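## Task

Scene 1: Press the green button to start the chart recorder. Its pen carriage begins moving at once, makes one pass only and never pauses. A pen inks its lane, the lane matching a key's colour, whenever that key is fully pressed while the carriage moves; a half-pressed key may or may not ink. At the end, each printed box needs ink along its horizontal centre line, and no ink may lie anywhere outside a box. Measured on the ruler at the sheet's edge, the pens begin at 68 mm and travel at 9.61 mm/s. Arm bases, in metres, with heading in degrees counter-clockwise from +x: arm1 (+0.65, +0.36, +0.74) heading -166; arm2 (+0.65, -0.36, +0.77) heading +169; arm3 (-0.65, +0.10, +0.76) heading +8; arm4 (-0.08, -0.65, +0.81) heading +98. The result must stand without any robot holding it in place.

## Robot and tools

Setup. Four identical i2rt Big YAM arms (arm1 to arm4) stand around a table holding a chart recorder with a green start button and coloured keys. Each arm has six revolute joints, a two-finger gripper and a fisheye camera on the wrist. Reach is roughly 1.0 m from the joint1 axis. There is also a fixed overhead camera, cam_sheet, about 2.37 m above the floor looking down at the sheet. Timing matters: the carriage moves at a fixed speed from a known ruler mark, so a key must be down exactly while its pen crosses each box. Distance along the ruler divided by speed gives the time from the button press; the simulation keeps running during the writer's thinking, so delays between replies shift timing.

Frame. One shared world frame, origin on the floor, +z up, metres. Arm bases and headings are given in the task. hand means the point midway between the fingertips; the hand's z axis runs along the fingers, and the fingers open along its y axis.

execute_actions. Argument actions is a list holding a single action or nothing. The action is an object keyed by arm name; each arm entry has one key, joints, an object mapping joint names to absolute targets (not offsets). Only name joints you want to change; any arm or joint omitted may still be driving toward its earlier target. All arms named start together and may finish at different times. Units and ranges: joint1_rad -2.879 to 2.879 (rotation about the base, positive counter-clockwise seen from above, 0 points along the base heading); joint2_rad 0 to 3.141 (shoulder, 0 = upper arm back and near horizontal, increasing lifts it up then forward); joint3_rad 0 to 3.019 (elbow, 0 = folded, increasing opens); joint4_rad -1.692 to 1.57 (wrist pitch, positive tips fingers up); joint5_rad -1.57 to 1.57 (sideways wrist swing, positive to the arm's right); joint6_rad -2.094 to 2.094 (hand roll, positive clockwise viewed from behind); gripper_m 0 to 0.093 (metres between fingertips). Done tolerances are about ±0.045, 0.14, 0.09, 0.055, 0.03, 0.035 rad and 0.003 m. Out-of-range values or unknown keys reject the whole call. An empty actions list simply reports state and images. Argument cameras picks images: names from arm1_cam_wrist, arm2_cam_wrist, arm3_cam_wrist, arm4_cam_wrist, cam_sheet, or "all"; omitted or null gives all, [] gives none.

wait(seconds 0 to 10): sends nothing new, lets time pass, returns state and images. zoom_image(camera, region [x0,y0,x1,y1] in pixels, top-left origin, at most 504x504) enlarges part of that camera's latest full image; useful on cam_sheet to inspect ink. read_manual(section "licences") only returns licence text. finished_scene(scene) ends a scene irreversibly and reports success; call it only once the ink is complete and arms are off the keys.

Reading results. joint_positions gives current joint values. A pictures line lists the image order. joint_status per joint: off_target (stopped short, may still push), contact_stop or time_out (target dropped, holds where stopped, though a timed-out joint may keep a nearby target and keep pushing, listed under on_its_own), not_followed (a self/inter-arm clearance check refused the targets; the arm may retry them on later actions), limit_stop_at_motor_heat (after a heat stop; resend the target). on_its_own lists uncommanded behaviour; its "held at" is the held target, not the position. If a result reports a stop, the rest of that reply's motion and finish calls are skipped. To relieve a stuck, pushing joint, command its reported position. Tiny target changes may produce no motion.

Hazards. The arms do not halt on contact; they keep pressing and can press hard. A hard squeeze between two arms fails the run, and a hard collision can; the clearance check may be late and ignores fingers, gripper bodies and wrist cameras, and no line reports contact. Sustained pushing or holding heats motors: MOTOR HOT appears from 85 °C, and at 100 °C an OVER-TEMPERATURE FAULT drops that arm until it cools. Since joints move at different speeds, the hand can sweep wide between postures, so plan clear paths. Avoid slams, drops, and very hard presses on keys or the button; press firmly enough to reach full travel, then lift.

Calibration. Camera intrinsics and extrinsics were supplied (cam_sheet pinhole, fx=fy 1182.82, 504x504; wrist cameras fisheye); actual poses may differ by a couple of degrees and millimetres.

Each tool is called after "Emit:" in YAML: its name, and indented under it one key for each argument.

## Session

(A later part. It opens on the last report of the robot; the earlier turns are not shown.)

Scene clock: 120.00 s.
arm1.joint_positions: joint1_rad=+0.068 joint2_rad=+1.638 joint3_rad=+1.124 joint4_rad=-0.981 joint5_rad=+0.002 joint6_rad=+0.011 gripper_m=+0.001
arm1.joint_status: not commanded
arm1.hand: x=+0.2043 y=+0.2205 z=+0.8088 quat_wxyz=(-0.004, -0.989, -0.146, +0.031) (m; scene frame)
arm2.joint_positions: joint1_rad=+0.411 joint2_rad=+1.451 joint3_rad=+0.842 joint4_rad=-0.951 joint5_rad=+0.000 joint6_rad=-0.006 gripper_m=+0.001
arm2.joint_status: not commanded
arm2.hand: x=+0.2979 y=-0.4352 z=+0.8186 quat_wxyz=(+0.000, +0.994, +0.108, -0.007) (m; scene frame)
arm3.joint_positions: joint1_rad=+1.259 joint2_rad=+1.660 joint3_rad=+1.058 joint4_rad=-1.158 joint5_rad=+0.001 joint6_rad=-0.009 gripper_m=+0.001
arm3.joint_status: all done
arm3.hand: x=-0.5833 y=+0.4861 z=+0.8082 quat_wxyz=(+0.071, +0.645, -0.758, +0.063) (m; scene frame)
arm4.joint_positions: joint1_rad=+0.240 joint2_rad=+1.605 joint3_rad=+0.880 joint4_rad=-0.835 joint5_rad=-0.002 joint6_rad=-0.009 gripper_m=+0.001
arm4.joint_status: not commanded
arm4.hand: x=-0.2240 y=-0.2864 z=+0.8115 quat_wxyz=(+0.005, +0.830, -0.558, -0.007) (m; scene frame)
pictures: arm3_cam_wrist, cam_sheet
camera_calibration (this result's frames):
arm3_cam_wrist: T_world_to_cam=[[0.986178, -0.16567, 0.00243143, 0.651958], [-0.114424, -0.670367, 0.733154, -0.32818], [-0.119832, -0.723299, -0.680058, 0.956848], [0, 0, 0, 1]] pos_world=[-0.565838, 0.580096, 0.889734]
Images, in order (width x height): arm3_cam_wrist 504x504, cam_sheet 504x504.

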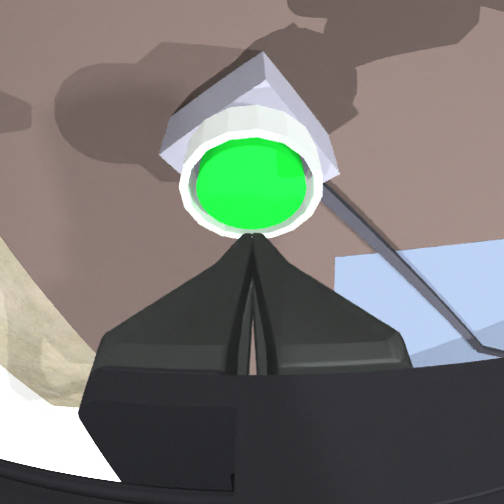

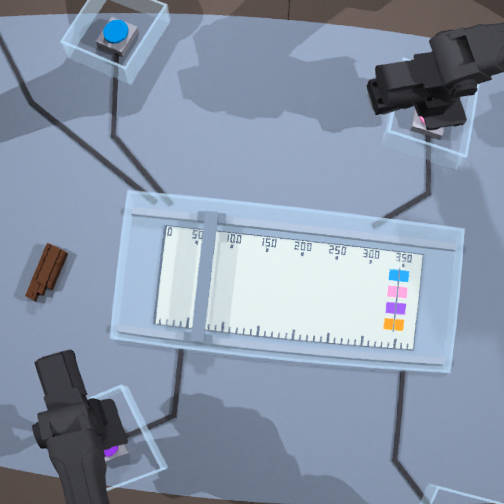

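Emit:
execute_actions:
  actions:
    - {"arm3":{"joints":{"joint2_rad":1.7,"joint4_rad":-1.11}}}
  cameras: ["arm3_cam_wrist"]

Scene clock: 128.57 s.
arm1.joint_positions: joint1_rad=+0.068 joint2_rad=+1.638 joint3_rad=+1.124 joint4_rad=-0.981 joint5_rad=+0.002 joint6_rad=+0.011 gripper_m=+0.001
arm1.joint_status: not commanded
arm1.hand: x=+0.2043 y=+0.2205 z=+0.8088 quat_wxyz=(-0.004, -0.989, -0.146, +0.031) (m; scene frame)
arm2.joint_positions: joint1_rad=+0.411 joint2_rad=+1.451 joint3_rad=+0.842 joint4_rad=-0.951 joint5_rad=+0.000 joint6_rad=-0.006 gripper_m=+0.001
arm2.joint_status: not commanded
arm2.hand: x=+0.2979 y=-0.4352 z=+0.8186 quat_wxyz=(+0.000, +0.994, +0.108, -0.007) (m; scene frame)
arm3.joint_positions: joint1_rad=+1.259 joint2_rad=+1.685 joint3_rad=+1.058 joint4_rad=-1.121 joint5_rad=+0.001 joint6_rad=-0.009 gripper_m=+0.001
arm3.joint_status: all done
arm3.hand: x=-0.5821 y=+0.4928 z=+0.7971 quat_wxyz=(+0.066, +0.645, -0.759, +0.059) (m; scene frame)
arm4.joint_positions: joint1_rad=+0.240 joint2_rad=+1.605 joint3_rad=+0.880 joint4_rad=-0.835 joint5_rad=-0.002 joint6_rad=-0.009 gripper_m=+0.001
arm4.joint_status: not commanded
arm4.hand: x=-0.2240 y=-0.2864 z=+0.8115 quat_wxyz=(+0.005, +0.830, -0.558, -0.007) (m; scene frame)
pictures: arm3_cam_wrist
camera_calibration (this result's frames):
arm3_cam_wrist: T_world_to_cam=[[0.986182, -0.165645, 0.00247718, 0.651864], [-0.115939, -0.679417, 0.724535, -0.304968], [-0.118332, -0.714811, -0.689233, 0.958284], [0, 0, 0, 1]] pos_world=[-0.564819, 0.58577, 0.879827]
Images, in order (width x height): arm3_cam_wrist 504x504.

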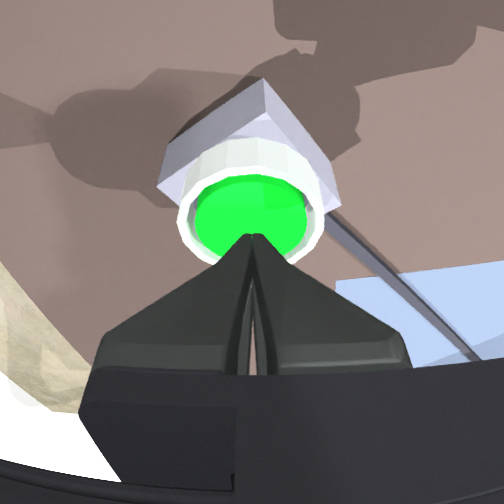

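Emit:
execute_actions:
  actions:
    - {"arm3":{"joints":{"joint2_rad":1.5,"joint4_rad":-1.11}}}
  cameras: []

Emit:
execute_actions:
  actions:
    - {"arm3":{"joints":{"joint1_rad":0.37,"joint2_rad":1.6,"joint3_rad":1.17,"joint4_rad":-1.03}}}
  cameras: []

Emit:
execute_actions:
  actions:
    - {"arm3":{"joints":{"joint2_rad":1.72}}}
  cameras: ["arm3_cam_wrist"]

Emit:
execute_actions:
  actions:
    - {"arm1":{"joints":{"joint2_rad":1.8}},"arm2":{"joints":{"joint2_rad":1.64}},"arm3":{"joints":{"joint2_rad":1.93}},"arm4":{"joints":{"joint2_rad":1.79}}}

Emit:
execute_actions:
  actions:
    - {"arm1":{"joints":{"joint2_rad":1.63}},"arm2":{"joints":{"joint2_rad":1.46,"joint4_rad":-0.942}},"arm3":{"joints":{"joint2_rad":1.6}},"arm4":{"joints":{"joint2_rad":1.61,"joint4_rad":-0.827}}}
  cameras: []

Emit:
execute_actions:
  actions:
    - {"arm3":{"joints":{"joint1_rad":1.262,"joint2_rad":1.5,"joint3_rad":1.06,"joint4_rad":-1.11}}}
  cameras: []

Emit:
execute_actions:
  actions:
    - {"arm3":{"joints":{"joint2_rad":1.68}}}
  cameras: ["arm3_cam_wrist"]

Scene clock: 143.17 s.
arm1.joint_positions: joint1_rad=+0.068 joint2_rad=+1.638 joint3_rad=+1.124 joint4_rad=-0.981 joint5_rad=+0.002 joint6_rad=+0.011 gripper_m=+0.001
arm1.joint_status: not commanded
arm1.hand: x=+0.2043 y=+0.2205 z=+0.8088 quat_wxyz=(-0.004, -0.989, -0.146, +0.031) (m; scene frame)
arm2.joint_positions: joint1_rad=+0.411 joint2_rad=+1.451 joint3_rad=+0.842 joint4_rad=-0.951 joint5_rad=+0.000 joint6_rad=-0.006 gripper_m=+0.001
arm2.joint_status: not commanded
arm2.hand: x=+0.2979 y=-0.4352 z=+0.8186 quat_wxyz=(+0.000, +0.994, +0.108, -0.007) (m; scene frame)
arm3.joint_positions: joint1_rad=+1.259 joint2_rad=+1.484 joint3_rad=+1.058 joint4_rad=-1.120 joint5_rad=+0.001 joint6_rad=-0.009 gripper_m=+0.001
arm3.joint_status: all done
arm3.hand: x=-0.5803 y=+0.5049 z=+0.8743 quat_wxyz=(-0.011, +0.648, -0.762, -0.006) (m; scene frame)
arm4.joint_positions: joint1_rad=+0.240 joint2_rad=+1.605 joint3_rad=+0.880 joint4_rad=-0.835 joint5_rad=-0.002 joint6_rad=-0.009 gripper_m=+0.001
arm4.joint_status: not commanded
arm4.hand: x=-0.2240 y=-0.2864 z=+0.8115 quat_wxyz=(+0.005, +0.830, -0.558, -0.007) (m; scene frame)
pictures: none
No camera images: the call's "cameras" was empty. Leave "cameras" out to get every camera's image.

Scene clock: 144.57 s.
arm1.joint_positions: joint1_rad=+0.068 joint2_rad=+1.638 joint3_rad=+1.124 joint4_rad=-0.981 joint5_rad=+0.002 joint6_rad=+0.011 gripper_m=+0.001
arm1.joint_status: not commanded
arm1.hand: x=+0.2043 y=+0.2205 z=+0.8088 quat_wxyz=(-0.004, -0.989, -0.146, +0.031) (m; scene frame)
arm2.joint_positions: joint1_rad=+0.411 joint2_rad=+1.451 joint3_rad=+0.842 joint4_rad=-0.951 joint5_rad=+0.000 joint6_rad=-0.006 gripper_m=+0.001
arm2.joint_status: not commanded
arm2.hand: x=+0.2979 y=-0.4352 z=+0.8186 quat_wxyz=(+0.000, +0.994, +0.108, -0.007) (m; scene frame)
arm3.joint_positions: joint1_rad=+0.371 joint2_rad=+1.601 joint3_rad=+1.132 joint4_rad=-1.035 joint5_rad=+0.001 joint6_rad=-0.008 gripper_m=+0.001
arm3.joint_status: all done
arm3.hand: x=-0.2506 y=+0.3243 z=+0.8550 quat_wxyz=(-0.034, +0.257, -0.966, -0.006) (m; scene frame)
arm4.joint_positions: joint1_rad=+0.240 joint2_rad=+1.605 joint3_rad=+0.880 joint4_rad=-0.835 joint5_rad=-0.002 joint6_rad=-0.009 gripper_m=+0.001
arm4.joint_status: not commanded
arm4.hand: x=-0.2240 y=-0.2864 z=+0.8115 quat_wxyz=(+0.005, +0.830, -0.558, -0.007) (m; scene frame)
pictures: none
No camera images: the call's "cameras" was empty. Leave "cameras" out to get every camera's image.

Scene clock: 145.43 s.
arm1.joint_positions: joint1_rad=+0.068 joint2_rad=+1.638 joint3_rad=+1.124 joint4_rad=-0.981 joint5_rad=+0.002 joint6_rad=+0.011 gripper_m=+0.001
arm1.joint_status: not commanded
arm1.hand: x=+0.2043 y=+0.2205 z=+0.8088 quat_wxyz=(-0.004, -0.989, -0.146, +0.031) (m; scene frame)
arm2.joint_positions: joint1_rad=+0.411 joint2_rad=+1.451 joint3_rad=+0.842 joint4_rad=-0.951 joint5_rad=+0.000 joint6_rad=-0.006 gripper_m=+0.001
arm2.joint_status: not commanded
arm2.hand: x=+0.2979 y=-0.4352 z=+0.8186 quat_wxyz=(+0.000, +0.994, +0.108, -0.007) (m; scene frame)
arm3.joint_positions: joint1_rad=+0.371 joint2_rad=+1.724 joint3_rad=+1.134 joint4_rad=-1.035 joint5_rad=+0.001 joint6_rad=-0.008 gripper_m=+0.001
arm3.joint_status: all done
arm3.hand: x=-0.2570 y=+0.3205 z=+0.8021 quat_wxyz=(+0.025, +0.257, -0.966, +0.009) (m; scene frame)
arm4.joint_positions: joint1_rad=+0.240 joint2_rad=+1.605 joint3_rad=+0.880 joint4_rad=-0.835 joint5_rad=-0.002 joint6_rad=-0.009 gripper_m=+0.001
arm4.joint_status: not commanded
arm4.hand: x=-0.2240 y=-0.2864 z=+0.8115 quat_wxyz=(+0.005, +0.830, -0.558, -0.007) (m; scene frame)
pictures: arm3_cam_wrist
camera_calibration (this result's frames):
arm3_cam_wrist: T_world_to_cam=[[0.493195, -0.869915, 0.00249345, 0.40171], [-0.67466, -0.380683, 0.632387, -0.553353], [-0.549174, -0.313572, -0.774648, 0.706182], [0, 0, 0, 1]] pos_world=[-0.18363, 0.360241, 0.895975]
Images, in order (width x height): arm3_cam_wrist 504x504.

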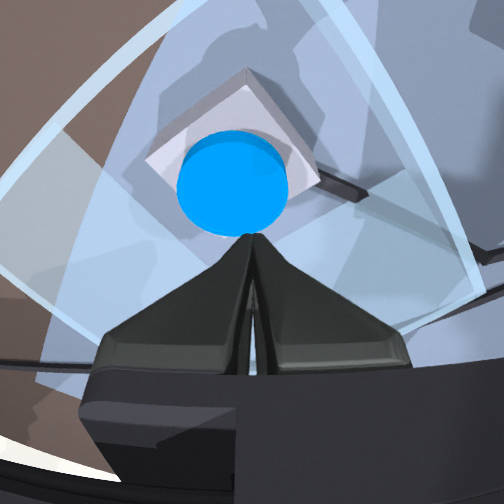

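Scene clock: 146.23 s.
arm1.joint_positions: joint1_rad=+0.068 joint2_rad=+1.715 joint3_rad=+1.136 joint4_rad=-0.978 joint5_rad=+0.002 joint6_rad=+0.011 gripper_m=+0.000
arm1.joint_status: all done
arm1.hand: x=+0.2041 y=+0.2204 z=+0.7788 quat_wxyz=(+0.000, -0.989, -0.147, +0.001) (m; scene frame)
arm2.joint_positions: joint1_rad=+0.411 joint2_rad=+1.583 joint3_rad=+0.861 joint4_rad=-0.954 joint5_rad=+0.000 joint6_rad=-0.006 gripper_m=+0.001
arm2.joint_status: all done
arm2.hand: x=+0.3026 y=-0.4342 z=+0.7797 quat_wxyz=(-0.005, +0.993, +0.108, +0.051) (m; scene frame)
arm3.joint_positions: joint1_rad=+0.371 joint2_rad=+1.829 joint3_rad=+1.181 joint4_rad=-1.051 joint5_rad=+0.001 joint6_rad=-0.008 gripper_m=+0.001
arm3.joint_status: all done
arm3.hand: x=-0.2509 y=+0.3237 z=+0.7707 quat_wxyz=(+0.060, +0.257, -0.964, +0.018) (m; scene frame)
arm4.joint_positions: joint1_rad=+0.240 joint2_rad=+1.733 joint3_rad=+0.899 joint4_rad=-0.836 joint5_rad=-0.002 joint6_rad=-0.009 gripper_m=+0.001
arm4.joint_status: all done
arm4.hand: x=-0.2212 y=-0.2949 z=+0.7700 quat_wxyz=(+0.036, +0.829, -0.557, +0.038) (m; scene frame)
pictures: arm1_cam_wrist, arm2_cam_wrist, arm3_cam_wrist, arm4_cam_wrist, cam_sheet
camera_calibration (this result's frames):
arm1_cam_wrist: T_world_to_cam=[[-0.299321, 0.954147, -0.00325087, -0.143782], [0.777862, 0.24599, 0.57829, -0.654875], [0.552573, 0.170566, -0.815825, 0.610593], [0, 0, 0, 1]] pos_world=[0.128968, 0.194135, 0.876377]
arm2_cam_wrist: T_world_to_cam=[[-0.188572, 0.982058, 0.00186725, 0.48023], [0.732513, 0.139389, 0.66633, -0.677354], [0.654114, 0.127019, -0.745655, 0.560193], [0, 0, 0, 1]] pos_world=[0.220298, -0.448354, 0.868155]
arm3_cam_wrist: T_world_to_cam=[[0.493132, -0.86995, 0.00262074, 0.401471], [-0.632733, -0.356594, 0.687379, -0.567927], [-0.597051, -0.340627, -0.726294, 0.645667], [0, 0, 0, 1]] pos_world=[-0.171828, 0.366672, 0.858273]
arm4_cam_wrist: T_world_to_cam=[[0.926058, 0.377107, -0.0143948, 0.324741], [0.287237, -0.679598, 0.675013, -0.653249], [0.244769, -0.629235, -0.737666, 0.562459], [0, 0, 0, 1]] pos_world=[-0.250765, -0.21249, 0.860533]
Images, in order (width x height): arm1_cam_wrist 504x504, arm2_cam_wrist 504x504, arm3_cam_wrist 504x504, arm4_cam_wrist 504x504, cam_sheet 504x504.

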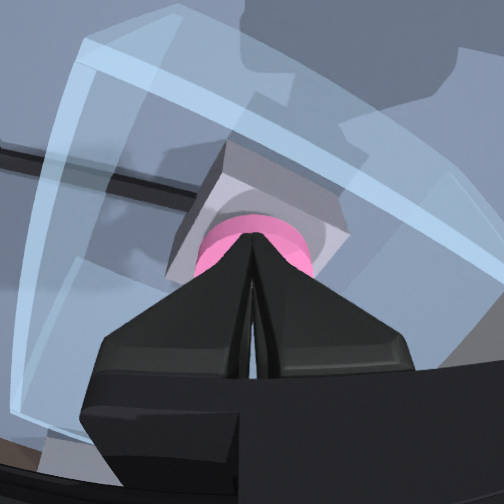

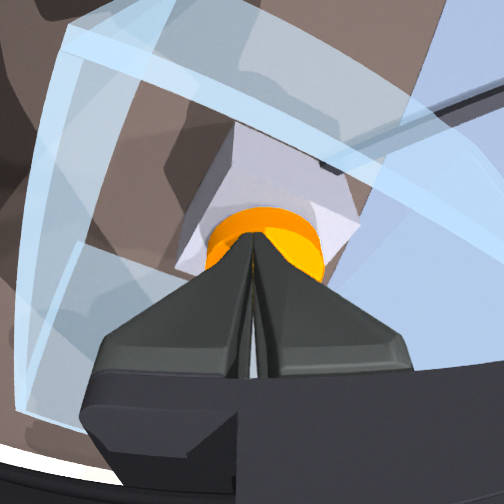

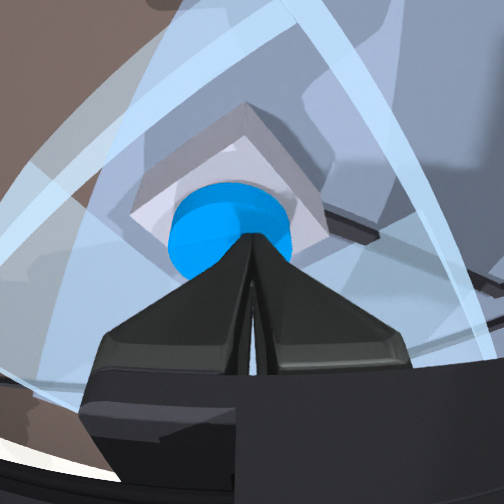

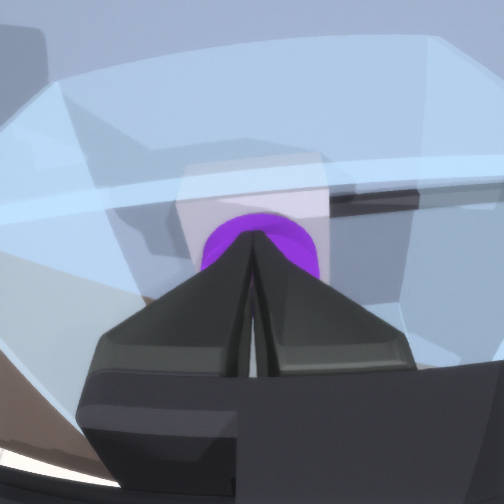

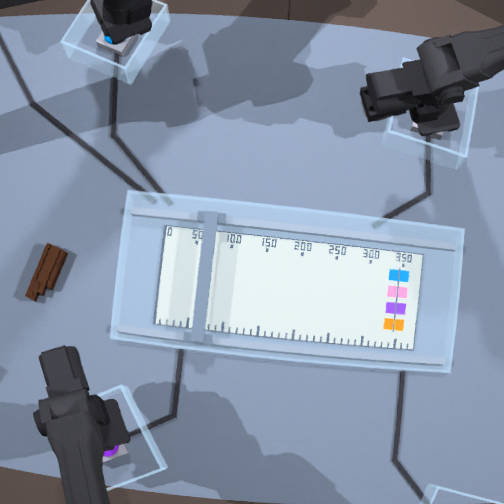

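Scene clock: 147.53 s.
arm1.joint_positions: joint1_rad=+0.068 joint2_rad=+1.638 joint3_rad=+1.124 joint4_rad=-0.975 joint5_rad=+0.002 joint6_rad=+0.011 gripper_m=+0.000
arm1.joint_status: all done
arm1.hand: x=+0.2028 y=+0.2200 z=+0.8090 quat_wxyz=(-0.005, -0.989, -0.147, +0.034) (m; scene frame)
arm2.joint_positions: joint1_rad=+0.411 joint2_rad=+1.452 joint3_rad=+0.843 joint4_rad=-0.949 joint5_rad=+0.000 joint6_rad=-0.006 gripper_m=+0.001
arm2.joint_status: all done
arm2.hand: x=+0.2973 y=-0.4354 z=+0.8186 quat_wxyz=(+0.001, +0.994, +0.108, -0.008) (m; scene frame)
arm3.joint_positions: joint1_rad=+0.371 joint2_rad=+1.584 joint3_rad=+1.167 joint4_rad=-1.040 joint5_rad=+0.001 joint6_rad=-0.008 gripper_m=+0.001
arm3.joint_status: all done
arm3.hand: x=-0.2390 y=+0.3308 z=+0.8750 quat_wxyz=(-0.057, +0.257, -0.965, -0.012) (m; scene frame)
arm4.joint_positions: joint1_rad=+0.240 joint2_rad=+1.606 joint3_rad=+0.881 joint4_rad=-0.833 joint5_rad=-0.002 joint6_rad=-0.009 gripper_m=+0.001
arm4.joint_status: all done
arm4.hand: x=-0.2243 y=-0.2855 z=+0.8115 quat_wxyz=(+0.004, +0.830, -0.558, -0.008) (m; scene frame)
pictures: none
No camera images: the call's "cameras" was empty. Leave "cameras" out to get every camera's image.

Scene clock: 148.93 s.
arm1.joint_positions: joint1_rad=+0.068 joint2_rad=+1.638 joint3_rad=+1.124 joint4_rad=-0.975 joint5_rad=+0.002 joint6_rad=+0.011 gripper_m=+0.000
arm1.joint_status: not commanded
arm1.hand: x=+0.2028 y=+0.2200 z=+0.8090 quat_wxyz=(-0.005, -0.989, -0.147, +0.034) (m; scene frame)
arm2.joint_positions: joint1_rad=+0.411 joint2_rad=+1.452 joint3_rad=+0.843 joint4_rad=-0.949 joint5_rad=+0.000 joint6_rad=-0.006 gripper_m=+0.001
arm2.joint_status: not commanded
arm2.hand: x=+0.2973 y=-0.4354 z=+0.8186 quat_wxyz=(+0.001, +0.994, +0.108, -0.008) (m; scene frame)
arm3.joint_positions: joint1_rad=+1.260 joint2_rad=+1.506 joint3_rad=+1.062 joint4_rad=-1.103 joint5_rad=+0.001 joint6_rad=-0.008 gripper_m=+0.001
arm3.joint_status: all done
arm3.hand: x=-0.5796 y=+0.5103 z=+0.8672 quat_wxyz=(-0.011, +0.648, -0.762, -0.005) (m; scene frame)
arm4.joint_positions: joint1_rad=+0.240 joint2_rad=+1.606 joint3_rad=+0.881 joint4_rad=-0.833 joint5_rad=-0.002 joint6_rad=-0.009 gripper_m=+0.001
arm4.joint_status: not commanded
arm4.hand: x=-0.2243 y=-0.2855 z=+0.8115 quat_wxyz=(+0.004, +0.830, -0.558, -0.008) (m; scene frame)
pictures: none
No camera images: the call's "cameras" was empty. Leave "cameras" out to get every camera's image.

Scene clock: 149.97 s.
arm1.joint_positions: joint1_rad=+0.068 joint2_rad=+1.638 joint3_rad=+1.124 joint4_rad=-0.975 joint5_rad=+0.002 joint6_rad=+0.011 gripper_m=+0.000
arm1.joint_status: not commanded
arm1.hand: x=+0.2028 y=+0.2200 z=+0.8090 quat_wxyz=(-0.005, -0.989, -0.147, +0.034) (m; scene frame)
arm2.joint_positions: joint1_rad=+0.411 joint2_rad=+1.452 joint3_rad=+0.843 joint4_rad=-0.949 joint5_rad=+0.000 joint6_rad=-0.006 gripper_m=+0.001
arm2.joint_status: not commanded
arm2.hand: x=+0.2973 y=-0.4354 z=+0.8186 quat_wxyz=(+0.001, +0.994, +0.108, -0.008) (m; scene frame)
arm3.joint_positions: joint1_rad=+1.260 joint2_rad=+1.689 joint3_rad=+1.058 joint4_rad=-1.103 joint5_rad=+0.001 joint6_rad=-0.008 gripper_m=+0.001
arm3.joint_status: all done
arm3.hand: x=-0.5816 y=+0.4967 z=+0.7946 quat_wxyz=(+0.061, +0.646, -0.759, +0.055) (m; scene frame)
arm4.joint_positions: joint1_rad=+0.240 joint2_rad=+1.606 joint3_rad=+0.881 joint4_rad=-0.833 joint5_rad=-0.002 joint6_rad=-0.009 gripper_m=+0.001
arm4.joint_status: not commanded
arm4.hand: x=-0.2243 y=-0.2855 z=+0.8115 quat_wxyz=(+0.004, +0.830, -0.558, -0.008) (m; scene frame)
pictures: arm3_cam_wrist
camera_calibration (this result's frames):
arm3_cam_wrist: T_world_to_cam=[[0.98626, -0.165175, 0.00296368, 0.651512], [-0.117523, -0.688896, 0.71527, -0.289335], [-0.116103, -0.70579, -0.698842, 0.963839], [0, 0, 0, 1]] pos_world=[-0.564659, 0.58856, 0.878593]
Images, in order (width x height): arm3_cam_wrist 504x504.

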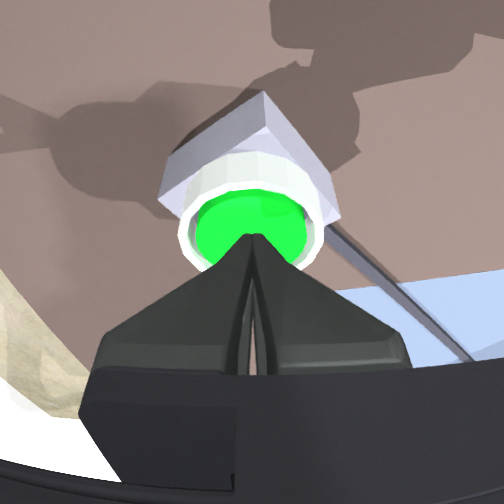

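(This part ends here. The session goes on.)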